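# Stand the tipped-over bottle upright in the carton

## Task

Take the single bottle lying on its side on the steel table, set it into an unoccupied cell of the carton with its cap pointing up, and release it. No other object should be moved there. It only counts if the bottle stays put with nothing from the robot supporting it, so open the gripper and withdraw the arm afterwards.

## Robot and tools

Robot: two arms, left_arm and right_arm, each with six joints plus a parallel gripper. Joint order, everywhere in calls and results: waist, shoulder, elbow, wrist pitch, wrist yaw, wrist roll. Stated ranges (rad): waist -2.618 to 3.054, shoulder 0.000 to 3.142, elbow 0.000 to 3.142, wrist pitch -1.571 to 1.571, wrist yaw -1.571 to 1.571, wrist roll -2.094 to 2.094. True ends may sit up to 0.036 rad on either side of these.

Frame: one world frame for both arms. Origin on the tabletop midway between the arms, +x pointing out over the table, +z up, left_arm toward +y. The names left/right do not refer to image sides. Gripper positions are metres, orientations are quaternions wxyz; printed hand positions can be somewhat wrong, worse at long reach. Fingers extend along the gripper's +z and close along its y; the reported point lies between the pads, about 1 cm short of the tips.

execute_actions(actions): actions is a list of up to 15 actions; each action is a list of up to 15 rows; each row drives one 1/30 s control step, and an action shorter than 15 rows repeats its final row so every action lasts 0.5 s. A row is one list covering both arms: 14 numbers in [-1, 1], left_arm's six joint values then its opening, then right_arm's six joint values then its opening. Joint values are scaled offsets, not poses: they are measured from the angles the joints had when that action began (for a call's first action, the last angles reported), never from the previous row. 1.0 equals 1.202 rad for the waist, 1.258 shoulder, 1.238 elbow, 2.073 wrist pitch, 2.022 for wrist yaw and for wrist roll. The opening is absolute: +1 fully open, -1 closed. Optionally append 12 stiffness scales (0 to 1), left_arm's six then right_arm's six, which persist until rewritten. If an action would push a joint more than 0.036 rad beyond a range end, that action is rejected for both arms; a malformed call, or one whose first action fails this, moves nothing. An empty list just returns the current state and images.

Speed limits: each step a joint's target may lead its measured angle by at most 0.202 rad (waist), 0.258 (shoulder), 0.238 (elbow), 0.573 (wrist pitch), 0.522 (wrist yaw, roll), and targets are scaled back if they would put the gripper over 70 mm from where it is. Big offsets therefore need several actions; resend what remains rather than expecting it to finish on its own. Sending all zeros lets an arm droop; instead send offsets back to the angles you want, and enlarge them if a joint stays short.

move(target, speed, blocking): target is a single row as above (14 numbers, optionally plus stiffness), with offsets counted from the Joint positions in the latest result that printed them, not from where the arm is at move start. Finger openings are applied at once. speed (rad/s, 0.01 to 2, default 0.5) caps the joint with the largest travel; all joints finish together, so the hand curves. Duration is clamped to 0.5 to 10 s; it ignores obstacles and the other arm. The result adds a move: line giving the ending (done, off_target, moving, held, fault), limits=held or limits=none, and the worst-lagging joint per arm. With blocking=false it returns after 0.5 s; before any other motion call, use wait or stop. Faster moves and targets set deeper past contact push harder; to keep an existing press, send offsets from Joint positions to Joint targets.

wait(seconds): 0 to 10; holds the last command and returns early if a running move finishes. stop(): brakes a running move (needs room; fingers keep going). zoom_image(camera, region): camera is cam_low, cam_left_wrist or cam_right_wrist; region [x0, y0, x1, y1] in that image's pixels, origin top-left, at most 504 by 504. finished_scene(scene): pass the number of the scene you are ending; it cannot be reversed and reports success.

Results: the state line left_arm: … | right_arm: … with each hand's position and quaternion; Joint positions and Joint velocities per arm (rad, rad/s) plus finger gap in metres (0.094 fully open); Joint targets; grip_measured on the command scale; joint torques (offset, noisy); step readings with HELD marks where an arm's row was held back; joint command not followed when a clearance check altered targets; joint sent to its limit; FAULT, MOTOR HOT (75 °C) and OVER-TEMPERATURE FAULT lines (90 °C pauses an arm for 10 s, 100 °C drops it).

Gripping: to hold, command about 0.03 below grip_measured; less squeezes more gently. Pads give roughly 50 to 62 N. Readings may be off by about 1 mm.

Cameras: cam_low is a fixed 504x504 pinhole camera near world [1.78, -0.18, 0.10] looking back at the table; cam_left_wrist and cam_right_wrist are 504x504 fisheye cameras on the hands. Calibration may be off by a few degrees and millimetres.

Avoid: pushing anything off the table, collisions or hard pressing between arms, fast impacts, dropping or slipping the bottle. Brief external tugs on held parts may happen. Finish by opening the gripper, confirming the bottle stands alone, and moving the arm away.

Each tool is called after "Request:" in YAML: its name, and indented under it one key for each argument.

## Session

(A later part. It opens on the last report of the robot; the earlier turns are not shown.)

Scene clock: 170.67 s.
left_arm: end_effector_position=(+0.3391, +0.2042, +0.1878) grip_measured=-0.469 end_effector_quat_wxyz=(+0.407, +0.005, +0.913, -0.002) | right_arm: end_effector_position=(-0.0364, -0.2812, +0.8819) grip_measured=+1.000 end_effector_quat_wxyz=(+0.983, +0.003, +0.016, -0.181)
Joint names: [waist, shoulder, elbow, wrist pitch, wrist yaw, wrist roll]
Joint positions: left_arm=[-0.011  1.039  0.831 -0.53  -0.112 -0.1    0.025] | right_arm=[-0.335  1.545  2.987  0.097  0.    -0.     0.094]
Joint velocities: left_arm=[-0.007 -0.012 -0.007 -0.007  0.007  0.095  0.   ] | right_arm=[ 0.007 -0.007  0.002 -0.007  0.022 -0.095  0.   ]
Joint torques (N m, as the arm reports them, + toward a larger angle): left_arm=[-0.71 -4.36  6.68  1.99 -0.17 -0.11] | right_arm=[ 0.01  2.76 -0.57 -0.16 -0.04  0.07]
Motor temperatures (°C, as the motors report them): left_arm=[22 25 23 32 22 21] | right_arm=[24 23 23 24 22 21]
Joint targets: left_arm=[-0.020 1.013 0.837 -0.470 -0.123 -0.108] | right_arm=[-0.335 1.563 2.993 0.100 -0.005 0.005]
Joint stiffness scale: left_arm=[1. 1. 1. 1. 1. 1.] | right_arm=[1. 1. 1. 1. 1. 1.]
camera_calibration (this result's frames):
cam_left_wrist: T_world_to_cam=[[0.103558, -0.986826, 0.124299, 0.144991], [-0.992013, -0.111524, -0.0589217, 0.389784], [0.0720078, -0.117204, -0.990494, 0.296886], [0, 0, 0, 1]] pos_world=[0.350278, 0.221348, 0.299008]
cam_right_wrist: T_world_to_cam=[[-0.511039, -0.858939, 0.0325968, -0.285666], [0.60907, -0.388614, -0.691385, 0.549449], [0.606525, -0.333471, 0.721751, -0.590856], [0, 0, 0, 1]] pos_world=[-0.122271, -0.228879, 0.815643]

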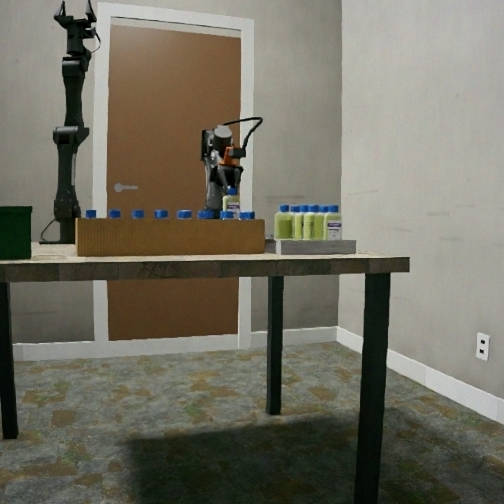

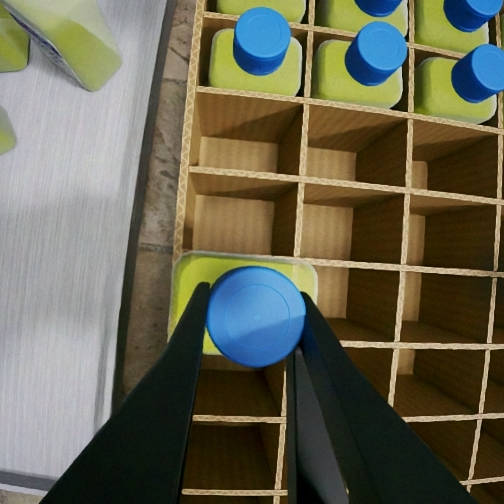

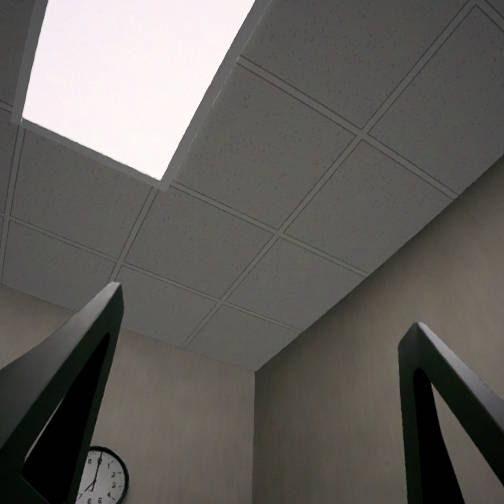

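Request:
execute_actions:
  actions:
    - [[-0.00749,-0.02067,0.00171,0.03101,-0.00544,-0.00396,-0.5,0,0.0143,0.0048,0.0014,-0.0025,0.0025,1.0],[-0.00749,-0.02067,-0.00456,0.03515,-0.00544,-0.00396,-0.5,0,0.0143,0.0048,0.0014,-0.0025,0.0025,1.0],[-0.00749,-0.02067,-0.01241,0.04032,-0.00544,-0.00396,-0.5,0,0.0143,0.0048,0.0014,-0.0025,0.0025,1.0],[-0.00749,-0.02067,-0.02026,0.0455,-0.00544,-0.00396,-0.5,0,0.0143,0.0048,0.0014,-0.0025,0.0025,1.0],[-0.00749,-0.02067,-0.0281,0.05067,-0.00544,-0.00396,-0.5,0,0.0143,0.0048,0.0014,-0.0025,0.0025,1.0],[-0.00749,-0.02067,-0.03595,0.05585,-0.00544,-0.00396,-0.5,0,0.0143,0.0048,0.0014,-0.0025,0.0025,1.0],[-0.00749,-0.02067,-0.04379,0.06102,-0.00544,-0.00396,-0.5,0,0.0143,0.0048,0.0014,-0.0025,0.0025,1.0],[-0.00749,-0.02067,-0.05164,0.06619,-0.00544,-0.00396,-0.5,0,0.0143,0.0048,0.0014,-0.0025,0.0025,1.0],[-0.00749,-0.02067,-0.05949,0.07137,-0.00544,-0.00396,-0.5,0,0.0143,0.0048,0.0014,-0.0025,0.0025,1.0],[-0.00749,-0.02067,-0.06733,0.07654,-0.00544,-0.00396,-0.5,0,0.0143,0.0048,0.0014,-0.0025,0.0025,1.0],[-0.00749,-0.02067,-0.07518,0.08172,-0.00544,-0.00396,-0.5,0,0.0143,0.0048,0.0014,-0.0025,0.0025,1.0],[-0.00749,-0.02067,-0.08302,0.08689,-0.00544,-0.00396,-0.5,0,0.0143,0.0048,0.0014,-0.0025,0.0025,1.0],[-0.00749,-0.02067,-0.09035,0.09172,-0.00544,-0.00396,-0.5,0,0.0143,0.0048,0.0014,-0.0025,0.0025,1.0],[-0.00749,-0.02067,-0.0961,0.09552,-0.00544,-0.00396,-0.5,0,0.0143,0.0048,0.0014,-0.0025,0.0025,1.0],[-0.00749,-0.02067,-0.09976,0.09793,-0.00544,-0.00396,-0.5,0,0.0143,0.0048,0.0014,-0.0025,0.0025,1.0]]

Request:
wait:
  seconds: 0.3

Scene clock: 172.07 s.
left_arm: end_effector_position=(+0.3384, +0.2044, +0.1587) grip_measured=-0.469 end_effector_quat_wxyz=(+0.407, +0.005, +0.913, -0.002) | right_arm: end_effector_position=(-0.0363, -0.2812, +0.8819) grip_measured=+1.000 end_effector_quat_wxyz=(+0.983, +0.003, +0.016, -0.181)
Joint names: [waist, shoulder, elbow, wrist pitch, wrist yaw, wrist roll]
Joint positions: left_arm=[-0.011  1.039  0.715 -0.414 -0.112 -0.101  0.025] | right_arm=[-0.335  1.545  2.987  0.097 -0.    -0.     0.094]
Joint velocities: left_arm=[-0.017 -0.002 -0.232  0.242 -0.022 -0.022  0.001] | right_arm=[-0.002 -0.007 -0.002 -0.037 -0.007  0.037  0.   ]
Joint torques (N m, as the arm reports them, + toward a larger angle): left_arm=[-0.66 -4.22  6.7   1.98 -0.19 -0.09] | right_arm=[ 0.03  2.72 -0.53 -0.17 -0.03  0.05]
Motor temperatures (°C, as the motors report them): left_arm=[22 25 23 32 22 21] | right_arm=[24 23 23 24 22 21]
Joint targets: left_arm=[-0.020 1.013 0.708 -0.327 -0.123 -0.108] | right_arm=[-0.335 1.563 2.993 0.100 -0.005 0.005]
Joint stiffness scale: left_arm=[1. 1. 1. 1. 1. 1.] | right_arm=[1. 1. 1. 1. 1. 1.]
Step readings (joint positions):
0: left_arm=[-0.011 1.039 0.831 -0.530 -0.112 -0.100] | right_arm=[-0.335 1.545 2.987 0.097 0.000 -0.000]
1: left_arm=[-0.011 1.039 0.831 -0.530 -0.112 -0.100] | right_arm=[-0.335 1.545 2.987 0.097 0.000 -0.000]
2: left_arm=[-0.011 1.039 0.830 -0.528 -0.112 -0.100] | right_arm=[-0.335 1.545 2.987 0.097 0.000 -0.000]
4: left_arm=[-0.011 1.039 0.821 -0.517 -0.112 -0.100] | right_arm=[-0.335 1.545 2.987 0.097 -0.000 -0.000]
8: left_arm=[-0.011 1.039 0.782 -0.485 -0.112 -0.100] | right_arm=[-0.335 1.545 2.987 0.097 -0.000 -0.000]
15: Joint positions above
camera_calibration (this result's frames):
cam_left_wrist: T_world_to_cam=[[0.104037, -0.986759, 0.124432, 0.148661], [-0.991929, -0.112062, -0.0593231, 0.387571], [0.0724818, -0.117256, -0.990453, 0.267924], [0, 0, 0, 1]] pos_world=[0.349557, 0.22154, 0.26986]
cam_right_wrist: T_world_to_cam=[[-0.511024, -0.858934, 0.0329722, -0.285928], [0.608981, -0.388853, -0.691329, 0.54934], [0.606627, -0.333206, 0.721788, -0.590803], [0, 0, 0, 1]] pos_world=[-0.122257, -0.228841, 0.815636]

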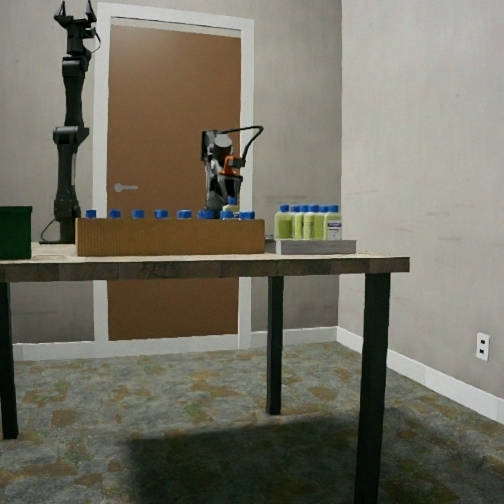

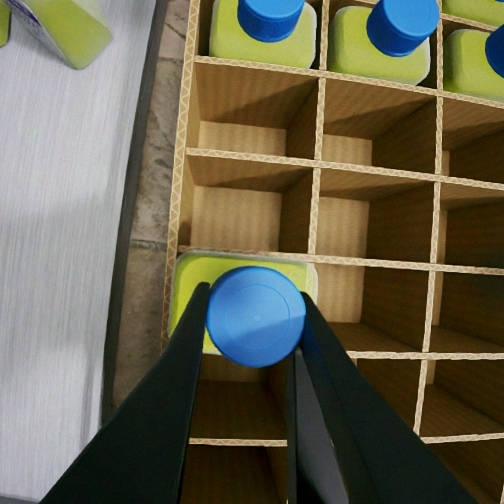

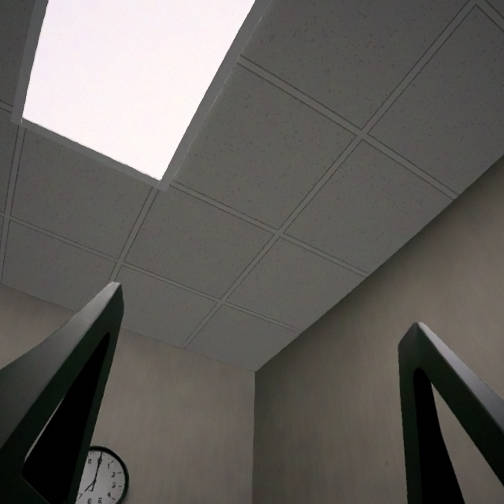

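Scene clock: 172.37 s.
left_arm: end_effector_position=(+0.3388, +0.2044, +0.1560) grip_measured=-0.469 end_effector_quat_wxyz=(+0.409, +0.004, +0.912, -0.002) | right_arm: end_effector_position=(-0.0363, -0.2812, +0.8819) grip_measured=+1.000 end_effector_quat_wxyz=(+0.983, +0.003, +0.016, -0.181)
Joint names: [waist, shoulder, elbow, wrist pitch, wrist yaw, wrist roll]
Joint positions: left_arm=[-0.011  1.039  0.701 -0.396 -0.112 -0.101  0.025] | right_arm=[-0.335  1.545  2.987  0.097 -0.    -0.     0.094]
Joint velocities: left_arm=[ 0.002  0.002  0.007 -0.022 -0.168  0.022  0.   ] | right_arm=[ 0.022 -0.002 -0.002 -0.022 -0.022  0.051  0.   ]
Joint torques (N m, as the arm reports them, + toward a larger angle): left_arm=[-0.77 -4.28  6.58  2.11 -0.16 -0.09] | right_arm=[ 0.03  2.73 -0.57 -0.17 -0.04  0.07]
Motor temperatures (°C, as the motors report them): left_arm=[22 25 23 32 22 21] | right_arm=[24 23 23 24 22 21]
Joint targets: left_arm=[-0.020 1.013 0.708 -0.327 -0.123 -0.108] | right_arm=[-0.335 1.563 2.993 0.100 -0.005 0.005]
Joint stiffness scale: left_arm=[1. 1. 1. 1. 1. 1.] | right_arm=[1. 1. 1. 1. 1. 1.]
wait: 0.30 s; no rest
camera_calibration (this result's frames):
cam_left_wrist: T_world_to_cam=[[0.10377, -0.986613, 0.125803, 0.148741], [-0.991646, -0.112373, -0.0633219, 0.388374], [0.0766112, -0.118181, -0.990032, 0.263959], [0, 0, 0, 1]] pos_world=[0.349473, 0.221588, 0.267209]
cam_right_wrist: T_world_to_cam=[[-0.511024, -0.858934, 0.0329722, -0.285928], [0.608981, -0.388853, -0.691329, 0.54934], [0.606627, -0.333206, 0.721788, -0.590803], [0, 0, 0, 1]] pos_world=[-0.122257, -0.228841, 0.815636]

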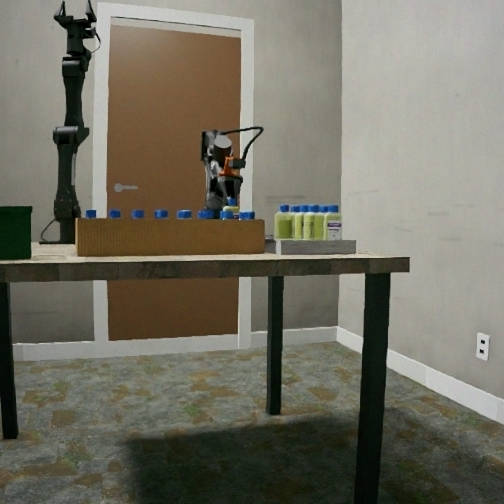

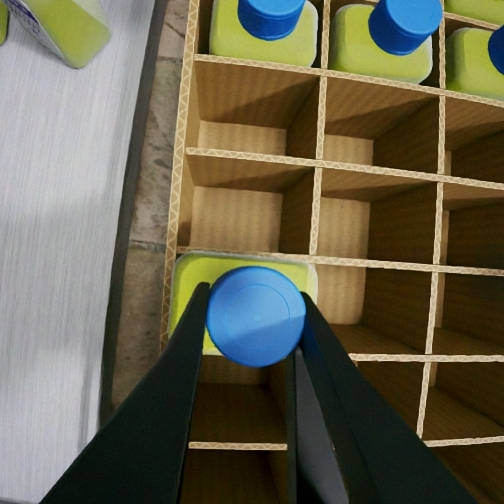

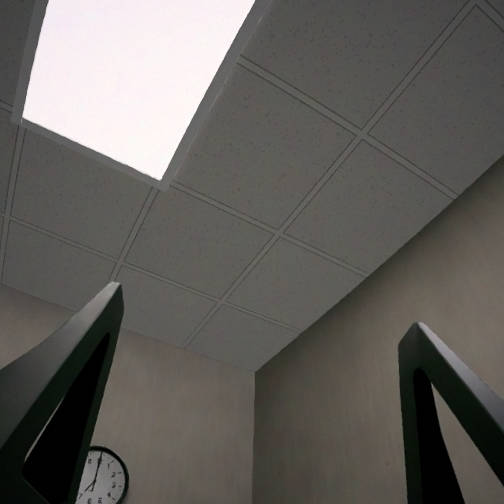

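Request:
execute_actions:
  actions:
    - [[-0.00749,-0.0165,0.00326,0.03519,-0.00544,-0.00346,-0.5,0,0.0143,0.0048,0.0014,-0.0025,0.0025,1.0],[-0.00749,-0.0123,-0.00151,0.03898,-0.00544,-0.00346,-0.5,0,0.0143,0.0048,0.0014,-0.0025,0.0025,1.0],[-0.00749,-0.0081,-0.00748,0.04372,-0.00544,-0.00346,-0.5,0,0.0143,0.0048,0.0014,-0.0025,0.0025,1.0],[-0.00749,-0.004,-0.01344,0.04846,-0.00544,-0.00346,-0.5,0,0.0143,0.0048,0.0014,-0.0025,0.0025,1.0],[-0.00749,-0.0023,-0.01941,0.05319,-0.00544,-0.00346,-0.5,0,0.0143,0.0048,0.0014,-0.0025,0.0025,1.0],[-0.00749,-0.0006,-0.02538,0.05793,-0.00544,-0.00346,-0.5,0,0.0143,0.0048,0.0014,-0.0025,0.0025,1.0],[-0.00749,0.0011,-0.03135,0.06267,-0.00544,-0.00346,-0.5,0,0.0143,0.0048,0.0014,-0.0025,0.0025,1.0],[-0.00749,0.0028,-0.03731,0.06741,-0.00544,-0.00346,-0.5,0,0.0143,0.0048,0.0014,-0.0025,0.0025,1.0],[-0.00749,0.0045,-0.04328,0.07215,-0.00544,-0.00346,-0.5,0,0.0143,0.0048,0.0014,-0.0025,0.0025,1.0],[-0.00749,0.0062,-0.04925,0.07689,-0.00544,-0.00346,-0.5,0,0.0143,0.0048,0.0014,-0.0025,0.0025,1.0],[-0.00749,0.0079,-0.05521,0.08163,-0.00544,-0.00346,-0.5,0,0.0143,0.0048,0.0014,-0.0025,0.0025,1.0],[-0.00749,0.0096,-0.06118,0.08637,-0.00544,-0.00346,-0.5,0,0.0143,0.0048,0.0014,-0.0025,0.0025,1.0],[-0.00749,0.011,-0.06675,0.09079,-0.00544,-0.00346,-0.5,0,0.0143,0.0048,0.0014,-0.0025,0.0025,1.0],[-0.00749,0.012,-0.07113,0.09427,-0.00544,-0.00346,-0.5,0,0.0143,0.0048,0.0014,-0.0025,0.0025,1.0],[-0.00749,0.01272,-0.07391,0.09648,-0.00544,-0.00346,-0.5,0,0.0143,0.0048,0.0014,-0.0025,0.0025,1.0]]

Request:
wait:
  seconds: 0.3

Scene clock: 175.10 s.
left_arm: end_effector_position=(+0.3384, +0.2044, +0.1337) grip_measured=-0.469 end_effector_quat_wxyz=(+0.411, +0.004, +0.912, -0.002) | right_arm: end_effector_position=(-0.0363, -0.2811, +0.8819) grip_measured=+1.000 end_effector_quat_wxyz=(+0.983, +0.002, +0.016, -0.181)
Joint names: [waist, shoulder, elbow, wrist pitch, wrist yaw, wrist roll]
Joint positions: left_arm=[-0.011  1.05   0.614 -0.293 -0.112 -0.101  0.025] | right_arm=[-0.335  1.545  2.987  0.097 -0.001 -0.     0.094]
Joint velocities: left_arm=[ 0.002  0.076 -0.178  0.183 -0.007  0.007 -0.   ] | right_arm=[-0.007 -0.002 -0.002 -0.007 -0.081 -0.007  0.   ]
Joint torques (N m, as the arm reports them, + toward a larger angle): left_arm=[-0.81 -1.85  6.67  2.04 -0.18 -0.08] | right_arm=[ 0.    2.72 -0.52 -0.17 -0.04  0.07]
Motor temperatures (°C, as the motors report them): left_arm=[22 24 23 33 22 21] | right_arm=[24 23 23 24 22 21]
Joint targets: left_arm=[-0.020 1.055 0.610 -0.196 -0.123 -0.108] | right_arm=[-0.335 1.563 2.993 0.100 -0.005 0.005]
Joint stiffness scale: left_arm=[1. 1. 1. 1. 1. 1.] | right_arm=[1. 1. 1. 1. 1. 1.]
Step readings (joint positions):
0: left_arm=[-0.011 1.039 0.701 -0.396 -0.112 -0.101] | right_arm=[-0.335 1.545 2.987 0.097 -0.000 -0.000]
1: left_arm=[-0.011 1.039 0.701 -0.396 -0.112 -0.101] | right_arm=[-0.335 1.545 2.987 0.097 -0.000 -0.000]
2: left_arm=[-0.011 1.039 0.700 -0.394 -0.112 -0.101] | right_arm=[-0.335 1.545 2.987 0.097 -0.000 -0.000]
4: left_arm=[-0.011 1.039 0.693 -0.385 -0.112 -0.101] | right_arm=[-0.335 1.545 2.987 0.097 -0.000 -0.000]
8: left_arm=[-0.011 1.039 0.664 -0.355 -0.112 -0.101] | right_arm=[-0.335 1.545 2.987 0.097 -0.001 -0.000]
15: Joint positions above
camera_calibration (this result's frames):
cam_left_wrist: T_world_to_cam=[[0.103496, -0.986466, 0.127174, 0.151531], [-0.991348, -0.112687, -0.067319, 0.387074], [0.0807387, -0.119107, -0.989593, 0.240643], [0, 0, 0, 1]] pos_world=[0.348613, 0.22176, 0.244925]
cam_right_wrist: T_world_to_cam=[[-0.511009, -0.858928, 0.0333476, -0.28619], [0.608892, -0.389092, -0.691273, 0.54923], [0.606729, -0.332942, 0.721824, -0.590751], [0, 0, 0, 1]] pos_world=[-0.122242, -0.228802, 0.815629]

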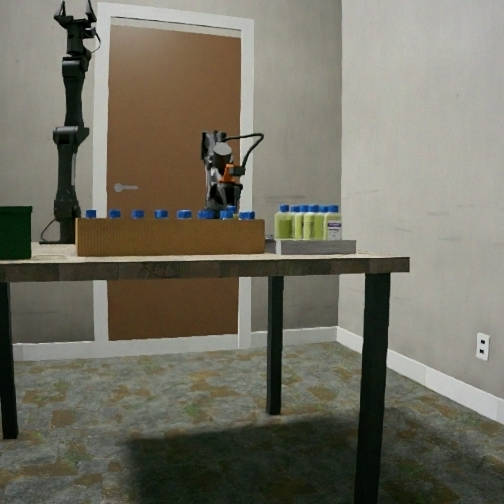

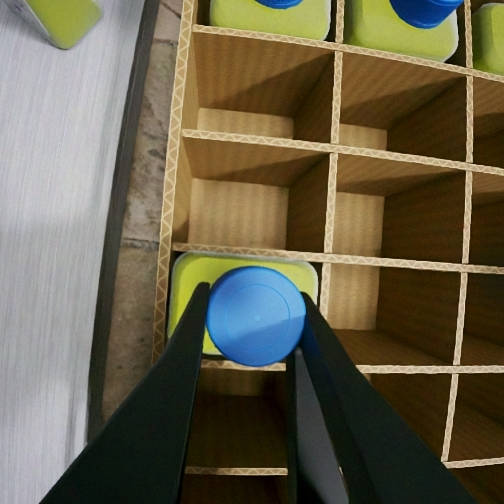

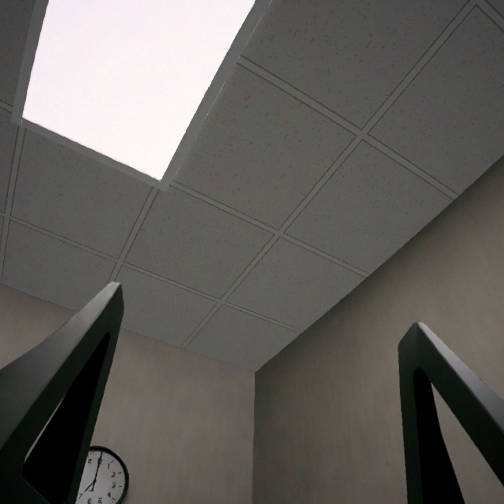

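Scene clock: 175.40 s.
left_arm: end_effector_position=(+0.3388, +0.2044, +0.1302) grip_measured=-0.469 end_effector_quat_wxyz=(+0.411, +0.004, +0.912, -0.003) | right_arm: end_effector_position=(-0.0363, -0.2811, +0.8819) grip_measured=+1.000 end_effector_quat_wxyz=(+0.983, +0.002, +0.016, -0.181)
Joint names: [waist, shoulder, elbow, wrist pitch, wrist yaw, wrist roll]
Joint positions: left_arm=[-0.011  1.055  0.603 -0.277 -0.112 -0.102  0.025] | right_arm=[-0.335  1.545  2.987  0.097 -0.001 -0.     0.094]
Joint velocities: left_arm=[-0.002  0.007  0.002 -0.007  0.022  0.022 -0.001] | right_arm=[ 0.002  0.017  0.007 -0.081  0.007 -0.037  0.   ]
Joint torques (N m, as the arm reports them, + toward a larger angle): left_arm=[-0.67 -2.13  6.52  2.24 -0.16 -0.09] | right_arm=[ 0.04  2.71 -0.6  -0.18 -0.03  0.06]
Motor temperatures (°C, as the motors report them): left_arm=[22 24 23 33 22 21] | right_arm=[24 23 23 24 22 21]
Joint targets: left_arm=[-0.020 1.055 0.610 -0.196 -0.123 -0.108] | right_arm=[-0.335 1.563 2.993 0.100 -0.005 0.005]
Joint stiffness scale: left_arm=[1. 1. 1. 1. 1. 1.] | right_arm=[1. 1. 1. 1. 1. 1.]
wait: 0.30 s; no rest
camera_calibration (this result's frames):
cam_left_wrist: T_world_to_cam=[[0.103995, -0.986341, 0.127738, 0.151606], [-0.991291, -0.113226, -0.0672487, 0.387277], [0.0807933, -0.119632, -0.989526, 0.237275], [0, 0, 0, 1]] pos_world=[0.348967, 0.22177, 0.241468]
cam_right_wrist: T_world_to_cam=[[-0.511009, -0.858928, 0.0333476, -0.28619], [0.608892, -0.389092, -0.691273, 0.54923], [0.606729, -0.332942, 0.721824, -0.590751], [0, 0, 0, 1]] pos_world=[-0.122242, -0.228802, 0.815629]

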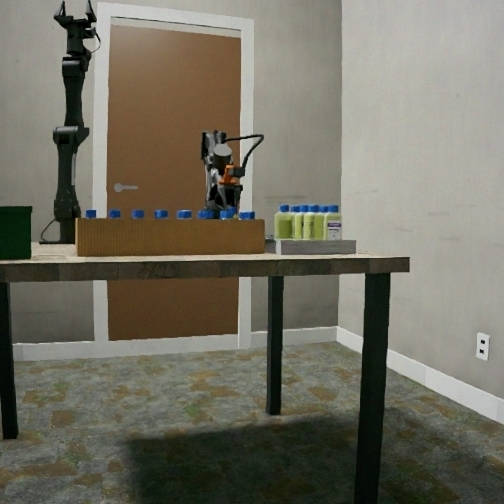

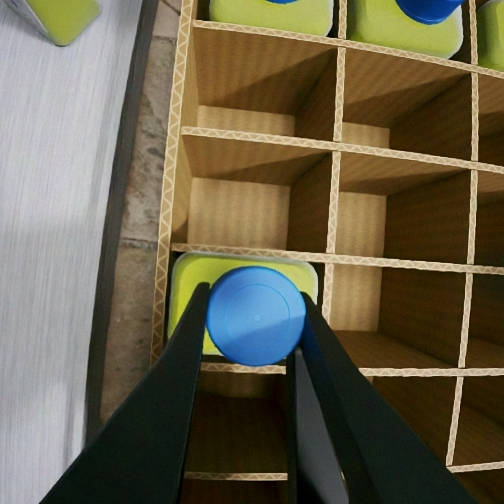

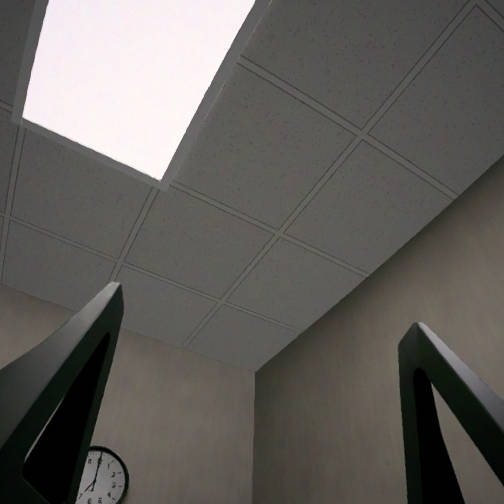

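Request:
zoom_image:
  camera: "cam_low"
  region: [200, 180, 270, 240]

Region (200, 180, 270, 240) of cam_low's 504x504 image, scaled by 7.200, with more detail than that image has; it fills the top 432 rows of this view, and the rest is white.

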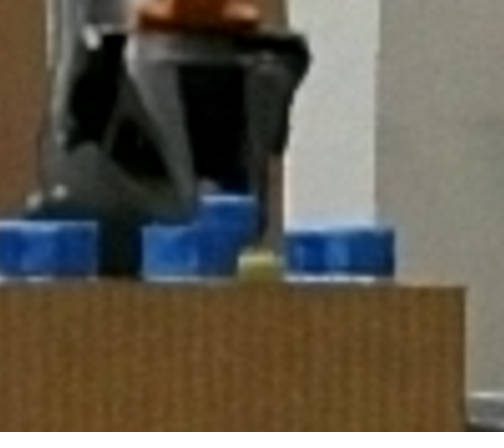

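Request:
execute_actions:
  actions:
    - [[-0.00749,0.00084,0.00328,0.04112,-0.00544,-0.00297,-0.5,0,0.0143,0.0048,0.0014,-0.0025,0.0025,1.0],[-0.00749,0.00168,0.00091,0.04317,-0.00544,-0.00297,-0.5,0,0.0143,0.0048,0.0014,-0.0025,0.0025,1.0],[-0.00749,0.00252,-0.00146,0.04522,-0.00544,-0.00297,-0.5,0,0.0143,0.0048,0.0014,-0.0025,0.0025,1.0],[-0.00749,0.00337,-0.00383,0.04727,-0.00544,-0.00297,-0.5,0,0.0143,0.0048,0.0014,-0.0025,0.0025,1.0],[-0.00749,0.00421,-0.0062,0.04933,-0.00544,-0.00297,-0.5,0,0.0143,0.0048,0.0014,-0.0025,0.0025,1.0],[-0.00749,0.00505,-0.00856,0.05138,-0.00544,-0.00297,-0.5,0,0.0143,0.0048,0.0014,-0.0025,0.0025,1.0],[-0.00749,0.00589,-0.01093,0.05343,-0.00544,-0.00297,-0.5,0,0.0143,0.0048,0.0014,-0.0025,0.0025,1.0],[-0.00749,0.00673,-0.0133,0.05548,-0.00544,-0.00297,-0.5,0,0.0143,0.0048,0.0014,-0.0025,0.0025,1.0],[-0.00749,0.00757,-0.01567,0.05753,-0.00544,-0.00297,-0.5,0,0.0143,0.0048,0.0014,-0.0025,0.0025,1.0],[-0.00749,0.00842,-0.01804,0.05958,-0.00544,-0.00297,-0.5,0,0.0143,0.0048,0.0014,-0.0025,0.0025,1.0],[-0.00749,0.00926,-0.02041,0.06163,-0.00544,-0.00297,-0.5,0,0.0143,0.0048,0.0014,-0.0025,0.0025,1.0],[-0.00749,0.0101,-0.02278,0.06368,-0.00544,-0.00297,-0.5,0,0.0143,0.0048,0.0014,-0.0025,0.0025,1.0]]

Request:
wait:
  seconds: 0.3

Scene clock: 178.37 s.
left_arm: end_effector_position=(+0.3387, +0.2044, +0.1213) grip_measured=-0.469 end_effector_quat_wxyz=(+0.412, +0.003, +0.911, -0.003) | right_arm: end_effector_position=(-0.0363, -0.2810, +0.8819) grip_measured=+1.000 end_effector_quat_wxyz=(+0.983, +0.002, +0.016, -0.181)
Joint names: [waist, shoulder, elbow, wrist pitch, wrist yaw, wrist roll]
Joint positions: left_arm=[-0.011  1.064  0.569 -0.231 -0.112 -0.102  0.025] | right_arm=[-0.335  1.545  2.987  0.097 -0.001 -0.     0.094]
Joint velocities: left_arm=[-0.017  0.037 -0.022  0.037 -0.007  0.007 -0.001] | right_arm=[-0.007  0.002 -0.007 -0.051  0.066 -0.022  0.   ]
Joint torques (N m, as the arm reports them, + toward a larger angle): left_arm=[-0.82 -2.09  6.51  2.24 -0.16 -0.09] | right_arm=[ 0.02  2.73 -0.53 -0.16 -0.04  0.06]
Motor temperatures (°C, as the motors report them): left_arm=[22 24 23 33 22 21] | right_arm=[24 23 23 24 22 21]
Joint targets: left_arm=[-0.020 1.068 0.575 -0.145 -0.123 -0.108] | right_arm=[-0.335 1.563 2.993 0.100 -0.006 0.005]
Joint stiffness scale: left_arm=[1. 1. 1. 1. 1. 1.] | right_arm=[1. 1. 1. 1. 1. 1.]
Step readings (joint positions):
0: left_arm=[-0.011 1.055 0.603 -0.277 -0.112 -0.102] | right_arm=[-0.335 1.545 2.987 0.097 -0.001 -0.000]
1: left_arm=[-0.011 1.055 0.603 -0.276 -0.112 -0.102] | right_arm=[-0.335 1.545 2.987 0.097 -0.001 -0.000]
2: left_arm=[-0.011 1.055 0.603 -0.276 -0.112 -0.102] | right_arm=[-0.335 1.545 2.987 0.097 -0.001 -0.000]
4: left_arm=[-0.011 1.055 0.599 -0.272 -0.112 -0.102] | right_arm=[-0.335 1.545 2.987 0.097 -0.001 -0.000]
8: left_arm=[-0.011 1.055 0.586 -0.255 -0.112 -0.102] | right_arm=[-0.335 1.545 2.987 0.097 -0.001 -0.000]
15: Joint positions above
camera_calibration (this result's frames):
cam_left_wrist: T_world_to_cam=[[0.103705, -0.986294, 0.128332, 0.152777], [-0.991136, -0.113251, -0.069447, 0.38686], [0.0830289, -0.119993, -0.989297, 0.22769], [0, 0, 0, 1]] pos_world=[0.348682, 0.221816, 0.232513]
cam_right_wrist: T_world_to_cam=[[-0.510994, -0.858922, 0.033723, -0.286452], [0.608803, -0.389331, -0.691217, 0.54912], [0.606831, -0.332677, 0.72186, -0.590698], [0, 0, 0, 1]] pos_world=[-0.122227, -0.228763, 0.815622]

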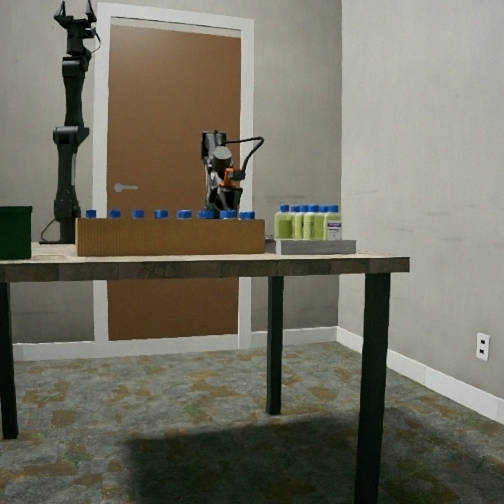

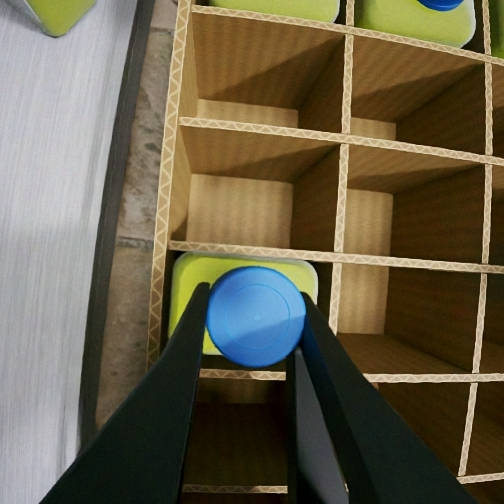

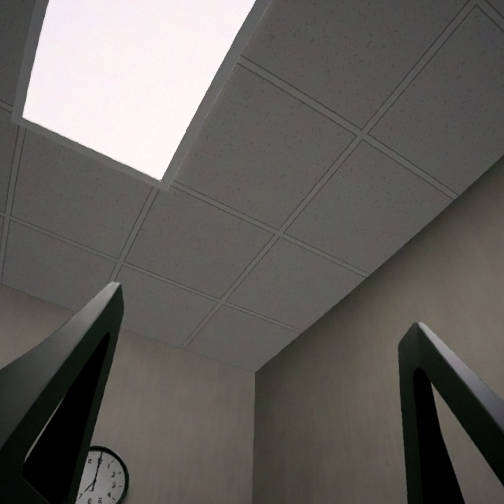

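Scene clock: 178.67 s.
left_arm: end_effector_position=(+0.3388, +0.2044, +0.1208) grip_measured=-0.469 end_effector_quat_wxyz=(+0.412, +0.003, +0.911, -0.003) | right_arm: end_effector_position=(-0.0363, -0.2810, +0.8819) grip_measured=+1.000 end_effector_quat_wxyz=(+0.983, +0.002, +0.016, -0.181)
Joint names: [waist, shoulder, elbow, wrist pitch, wrist yaw, wrist roll]
Joint positions: left_arm=[-0.011  1.065  0.567 -0.229 -0.112 -0.103  0.025] | right_arm=[-0.335  1.545  2.987  0.097 -0.001 -0.     0.094]
Joint velocities: left_arm=[ 0.002 -0.002 -0.002 -0.007 -0.081  0.022  0.   ] | right_arm=[-0.012 -0.002 -0.002  0.051 -0.022  0.007  0.   ]
Joint torques (N m, as the arm reports them, + toward a larger angle): left_arm=[-0.93 -1.98  6.84  2.3  -0.19 -0.07] | right_arm=[ 0.    2.73 -0.54 -0.17 -0.04  0.07]
Motor temperatures (°C, as the motors report them): left_arm=[22 24 23 33 22 21] | right_arm=[24 23 23 24 22 21]
Joint targets: left_arm=[-0.020 1.068 0.575 -0.145 -0.123 -0.108] | right_arm=[-0.335 1.563 2.993 0.100 -0.006 0.005]
Joint stiffness scale: left_arm=[1. 1. 1. 1. 1. 1.] | right_arm=[1. 1. 1. 1. 1. 1.]
wait: 0.30 s; at rest by 0.20 s
camera_calibration (this result's frames):
cam_left_wrist: T_world_to_cam=[[0.104003, -0.986239, 0.128515, 0.152691], [-0.991134, -0.113516, -0.0690452, 0.386884], [0.0826837, -0.120195, -0.989301, 0.227366], [0, 0, 0, 1]] pos_world=[0.348774, 0.221835, 0.232023]
cam_right_wrist: T_world_to_cam=[[-0.510994, -0.858922, 0.033723, -0.286452], [0.608803, -0.389331, -0.691217, 0.54912], [0.606831, -0.332677, 0.72186, -0.590698], [0, 0, 0, 1]] pos_world=[-0.122227, -0.228763, 0.815622]

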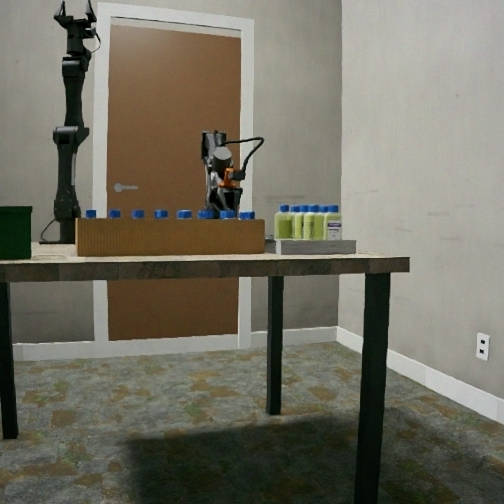

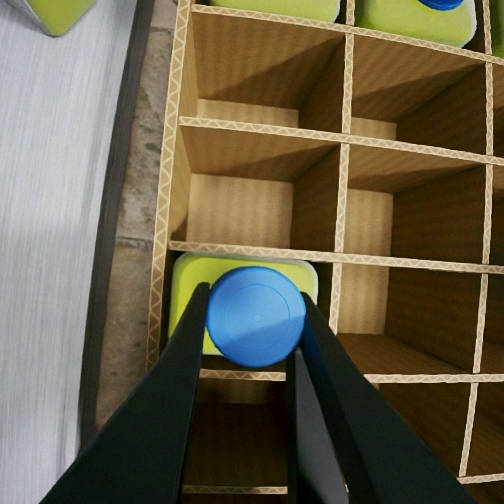

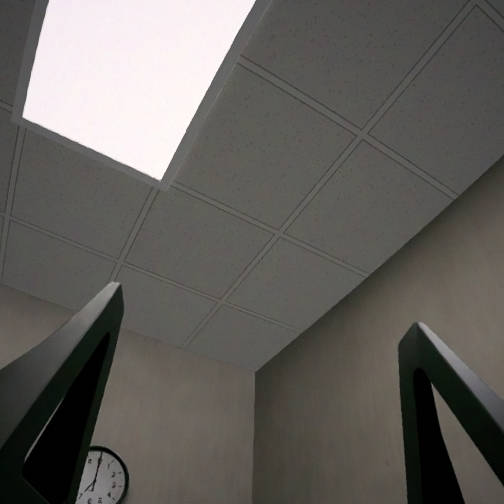

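Request:
execute_actions:
  actions: []

Scene clock: 179.67 s.
left_arm: end_effector_position=(+0.3388, +0.2044, +0.1208) grip_measured=-0.469 end_effector_quat_wxyz=(+0.412, +0.003, +0.911, -0.003) | right_arm: end_effector_position=(-0.0363, -0.2810, +0.8819) grip_measured=+1.000 end_effector_quat_wxyz=(+0.983, +0.002, +0.016, -0.181)
Joint names: [waist, shoulder, elbow, wrist pitch, wrist yaw, wrist roll]
Joint positions: left_arm=[-0.011  1.065  0.567 -0.229 -0.112 -0.103  0.025] | right_arm=[-0.335  1.545  2.987  0.097 -0.001 -0.     0.094]
Joint velocities: left_arm=[ 0.007  0.002  0.002  0.051 -0.037 -0.022 -0.001] | right_arm=[ 0.012 -0.007 -0.007 -0.037 -0.066  0.022  0.   ]
Joint torques (N m, as the arm reports them, + toward a larger angle): left_arm=[-0.73 -1.9   6.57  2.29 -0.15 -0.06] | right_arm=[ 0.02  2.74 -0.57 -0.18 -0.04  0.05]
Motor temperatures (°C, as the motors report them): left_arm=[22 24 23 33 22 21] | right_arm=[24 23 23 24 22 21]
Joint targets: left_arm=[-0.020 1.068 0.575 -0.145 -0.123 -0.108] | right_arm=[-0.335 1.563 2.993 0.100 -0.006 0.005]
Joint stiffness scale: left_arm=[1. 1. 1. 1. 1. 1.] | right_arm=[1. 1. 1. 1. 1. 1.]
camera_calibration (this result's frames):
cam_left_wrist: T_world_to_cam=[[0.104003, -0.986239, 0.128515, 0.152691], [-0.991134, -0.113516, -0.0690452, 0.386884], [0.0826837, -0.120195, -0.989301, 0.227366], [0, 0, 0, 1]] pos_world=[0.348774, 0.221835, 0.232023]
cam_right_wrist: T_world_to_cam=[[-0.510994, -0.858922, 0.033723, -0.286452], [0.608803, -0.389331, -0.691217, 0.54912], [0.606831, -0.332677, 0.72186, -0.590698], [0, 0, 0, 1]] pos_world=[-0.122227, -0.228763, 0.815622]

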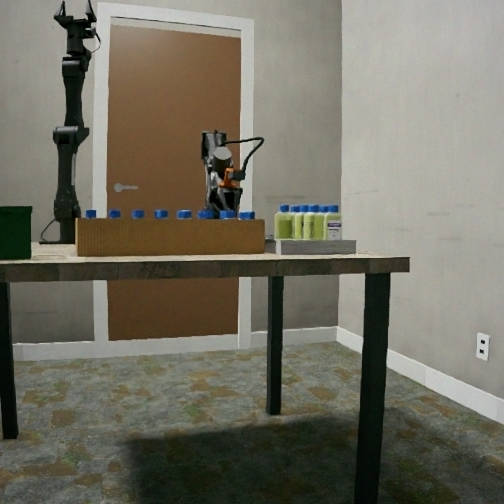

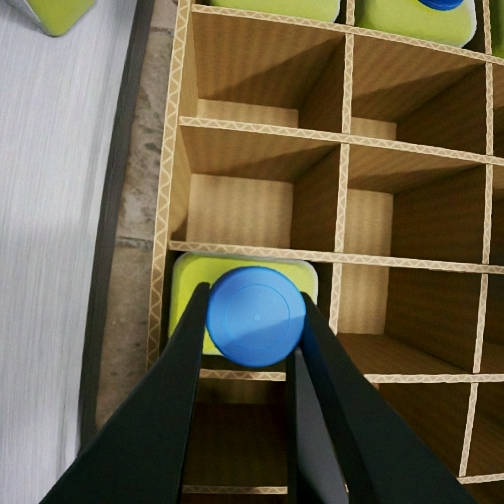

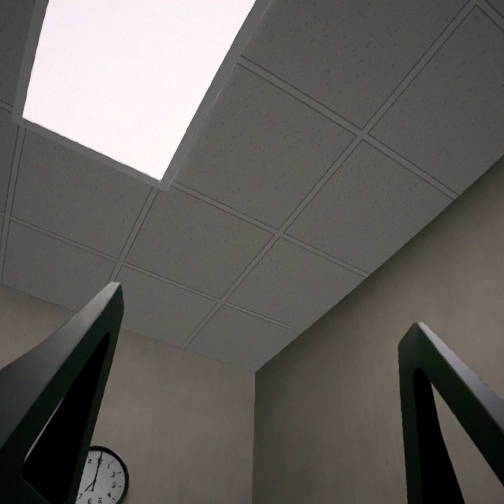

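Request:
execute_actions:
  actions:
    - [[-0.0075,0.0033,0.0049,0.0420,-0.0054,-0.0025,-0.5,0,0.0143,0.0048,0.0014,-0.0025,0.0025,1.0],[-0.0075,0.0041,0.0033,0.0435,-0.0054,-0.0025,-0.5,0,0.0143,0.0048,0.0014,-0.0025,0.0025,1.0],[-0.0075,0.0050,0.0018,0.0451,-0.0054,-0.0025,-0.5,0,0.0143,0.0048,0.0014,-0.0025,0.0025,1.0],[-0.0075,0.0058,0.0002,0.0466,-0.0054,-0.0025,-0.5,0,0.0143,0.0048,0.0014,-0.0025,0.0025,1.0],[-0.0075,0.0067,-0.0014,0.0481,-0.0054,-0.0025,-0.5,0,0.0143,0.0048,0.0014,-0.0025,0.0025,1.0],[-0.0075,0.0076,-0.0030,0.0496,-0.0054,-0.0025,-0.5,0,0.0143,0.0048,0.0014,-0.0025,0.0025,1.0],[-0.0075,0.0084,-0.0046,0.0511,-0.0054,-0.0025,-0.5,0,0.0143,0.0048,0.0014,-0.0025,0.0025,1.0],[-0.0075,0.0093,-0.0061,0.0527,-0.0054,-0.0025,-0.5,0,0.0143,0.0048,0.0014,-0.0025,0.0025,1.0],[-0.0075,0.0101,-0.0077,0.0542,-0.0054,-0.0025,-0.5,0,0.0143,0.0048,0.0014,-0.0025,0.0025,1.0],[-0.0075,0.0110,-0.0093,0.0557,-0.0054,-0.0025,-0.5,0,0.0143,0.0048,0.0014,-0.0025,0.0025,1.0]]

Request:
wait:
  seconds: 0.3

Scene clock: 181.27 s.
left_arm: end_effector_position=(+0.3395, +0.2044, +0.1170) grip_measured=-0.469 end_effector_quat_wxyz=(+0.414, +0.003, +0.910, -0.003) | right_arm: end_effector_position=(-0.0363, -0.2810, +0.8819) grip_measured=+1.000 end_effector_quat_wxyz=(+0.983, +0.002, +0.016, -0.181)
Joint names: [waist, shoulder, elbow, wrist pitch, wrist yaw, wrist roll]
Joint positions: left_arm=[-0.011  1.071  0.551 -0.201 -0.114 -0.103  0.025] | right_arm=[-0.335  1.545  2.987  0.097 -0.001 -0.     0.094]
Joint velocities: left_arm=[-0.002  0.012 -0.012 -0.007 -0.007  0.007  0.   ] | right_arm=[ 0.007  0.007 -0.007 -0.022 -0.007 -0.022  0.   ]
Joint torques (N m, as the arm reports them, + toward a larger angle): left_arm=[-0.72 -1.44  6.59  2.31 -0.14 -0.07] | right_arm=[ 0.    2.72 -0.57 -0.17 -0.04  0.06]
Motor temperatures (°C, as the motors report them): left_arm=[22 24 23 34 22 21] | right_arm=[24 23 23 24 22 21]
Joint targets: left_arm=[-0.020 1.079 0.556 -0.114 -0.124 -0.107] | right_arm=[-0.335 1.563 2.993 0.100 -0.006 0.005]
Joint stiffness scale: left_arm=[1. 1. 1. 1. 1. 1.] | right_arm=[1. 1. 1. 1. 1. 1.]
Step readings (joint positions):
0: left_arm=[-0.011 1.065 0.567 -0.229 -0.112 -0.103] | right_arm=[-0.335 1.545 2.987 0.097 -0.001 -0.000]
1: left_arm=[-0.011 1.065 0.567 -0.229 -0.112 -0.103] | right_arm=[-0.335 1.545 2.987 0.097 -0.001 -0.000]
2: left_arm=[-0.011 1.065 0.567 -0.229 -0.112 -0.103] | right_arm=[-0.335 1.545 2.987 0.097 -0.001 -0.000]
4: left_arm=[-0.011 1.065 0.566 -0.228 -0.112 -0.103] | right_arm=[-0.335 1.545 2.987 0.097 -0.001 -0.000]
8: left_arm=[-0.011 1.066 0.557 -0.216 -0.112 -0.103] | right_arm=[-0.335 1.545 2.987 0.097 -0.001 -0.000]
15: Joint positions above
camera_calibration (this result's frames):
cam_left_wrist: T_world_to_cam=[[0.104153, -0.986136, 0.129179, 0.15303], [-0.99065, -0.114373, -0.0743776, 0.388019], [0.088121, -0.120224, -0.988828, 0.221673], [0, 0, 0, 1]] pos_world=[0.348918, 0.221938, 0.228288]
cam_right_wrist: T_world_to_cam=[[-0.510994, -0.858922, 0.033723, -0.286452], [0.608803, -0.389331, -0.691217, 0.54912], [0.606831, -0.332677, 0.72186, -0.590698], [0, 0, 0, 1]] pos_world=[-0.122227, -0.228763, 0.815622]

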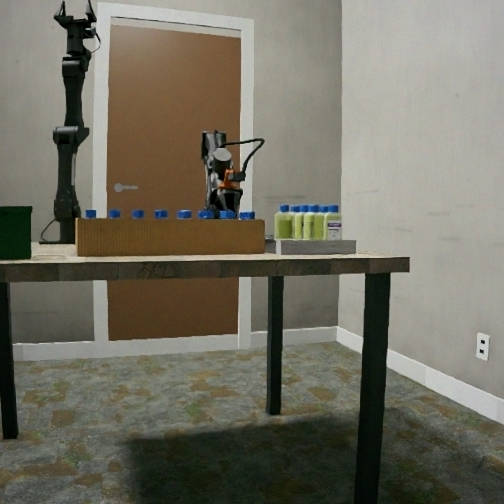

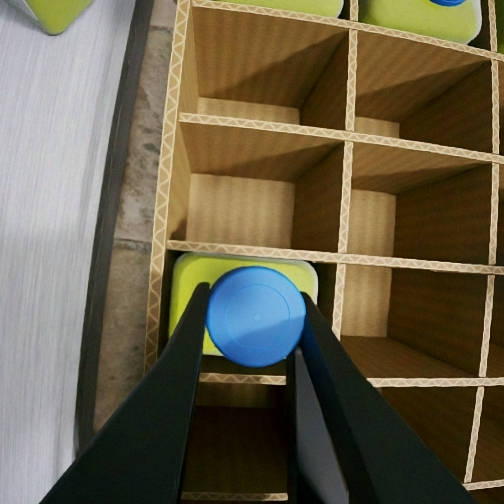

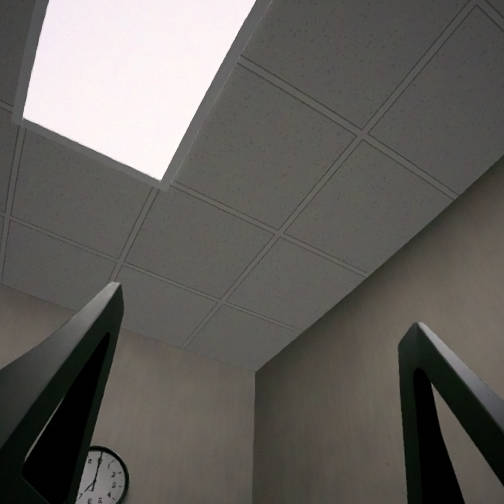

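Scene clock: 181.57 s.
left_arm: end_effector_position=(+0.3395, +0.2044, +0.1170) grip_measured=-0.469 end_effector_quat_wxyz=(+0.414, +0.003, +0.910, -0.003) | right_arm: end_effector_position=(-0.0363, -0.2810, +0.8819) grip_measured=+1.000 end_effector_quat_wxyz=(+0.983, +0.002, +0.016, -0.181)
Joint names: [waist, shoulder, elbow, wrist pitch, wrist yaw, wrist roll]
Joint positions: left_arm=[-0.011  1.071  0.551 -0.201 -0.114 -0.103  0.025] | right_arm=[-0.335  1.545  2.987  0.097 -0.001 -0.     0.094]
Joint velocities: left_arm=[-0.007 -0.002 -0.002 -0.007 -0.037  0.037 -0.   ] | right_arm=[ 0.007 -0.002  0.017  0.007 -0.022 -0.022  0.   ]
Joint torques (N m, as the arm reports them, + toward a larger angle): left_arm=[-0.92 -1.47  6.34  2.28 -0.17 -0.07] | right_arm=[ 0.    2.72 -0.52 -0.17 -0.04  0.06]
Motor temperatures (°C, as the motors report them): left_arm=[22 24 23 34 22 21] | right_arm=[24 23 23 24 22 21]
Joint targets: left_arm=[-0.020 1.079 0.556 -0.114 -0.124 -0.107] | right_arm=[-0.335 1.563 2.993 0.100 -0.006 0.005]
Joint stiffness scale: left_arm=[1. 1. 1. 1. 1. 1.] | right_arm=[1. 1. 1. 1. 1. 1.]
wait: 0.30 s; at rest by 0.17 s
camera_calibration (this result's frames):
cam_left_wrist: T_world_to_cam=[[0.104153, -0.986136, 0.129179, 0.15303], [-0.99065, -0.114373, -0.0743776, 0.388019], [0.088121, -0.120224, -0.988828, 0.221673], [0, 0, 0, 1]] pos_world=[0.348918, 0.221938, 0.228288]
cam_right_wrist: T_world_to_cam=[[-0.510994, -0.858922, 0.033723, -0.286452], [0.608803, -0.389331, -0.691217, 0.54912], [0.606831, -0.332677, 0.72186, -0.590698], [0, 0, 0, 1]] pos_world=[-0.122227, -0.228763, 0.815622]

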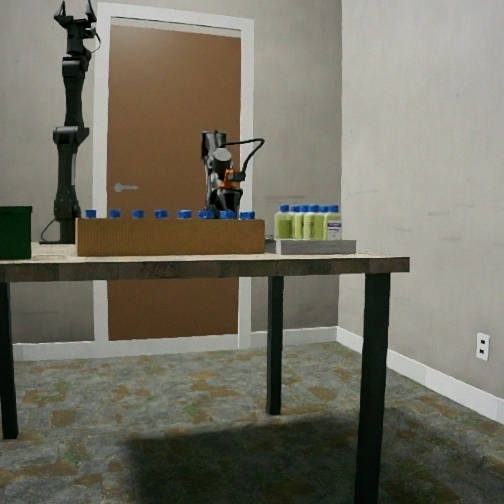

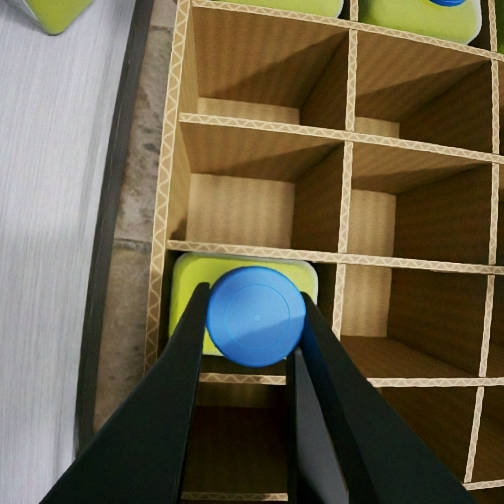

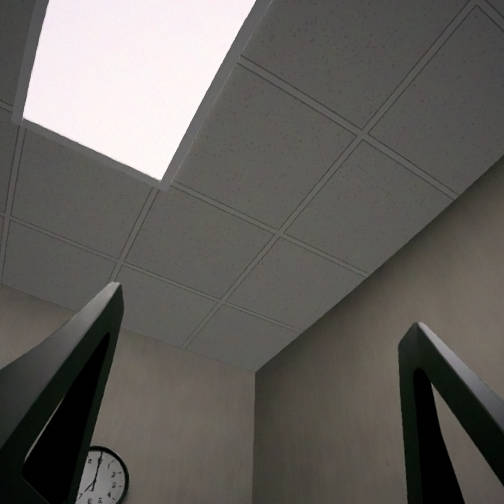

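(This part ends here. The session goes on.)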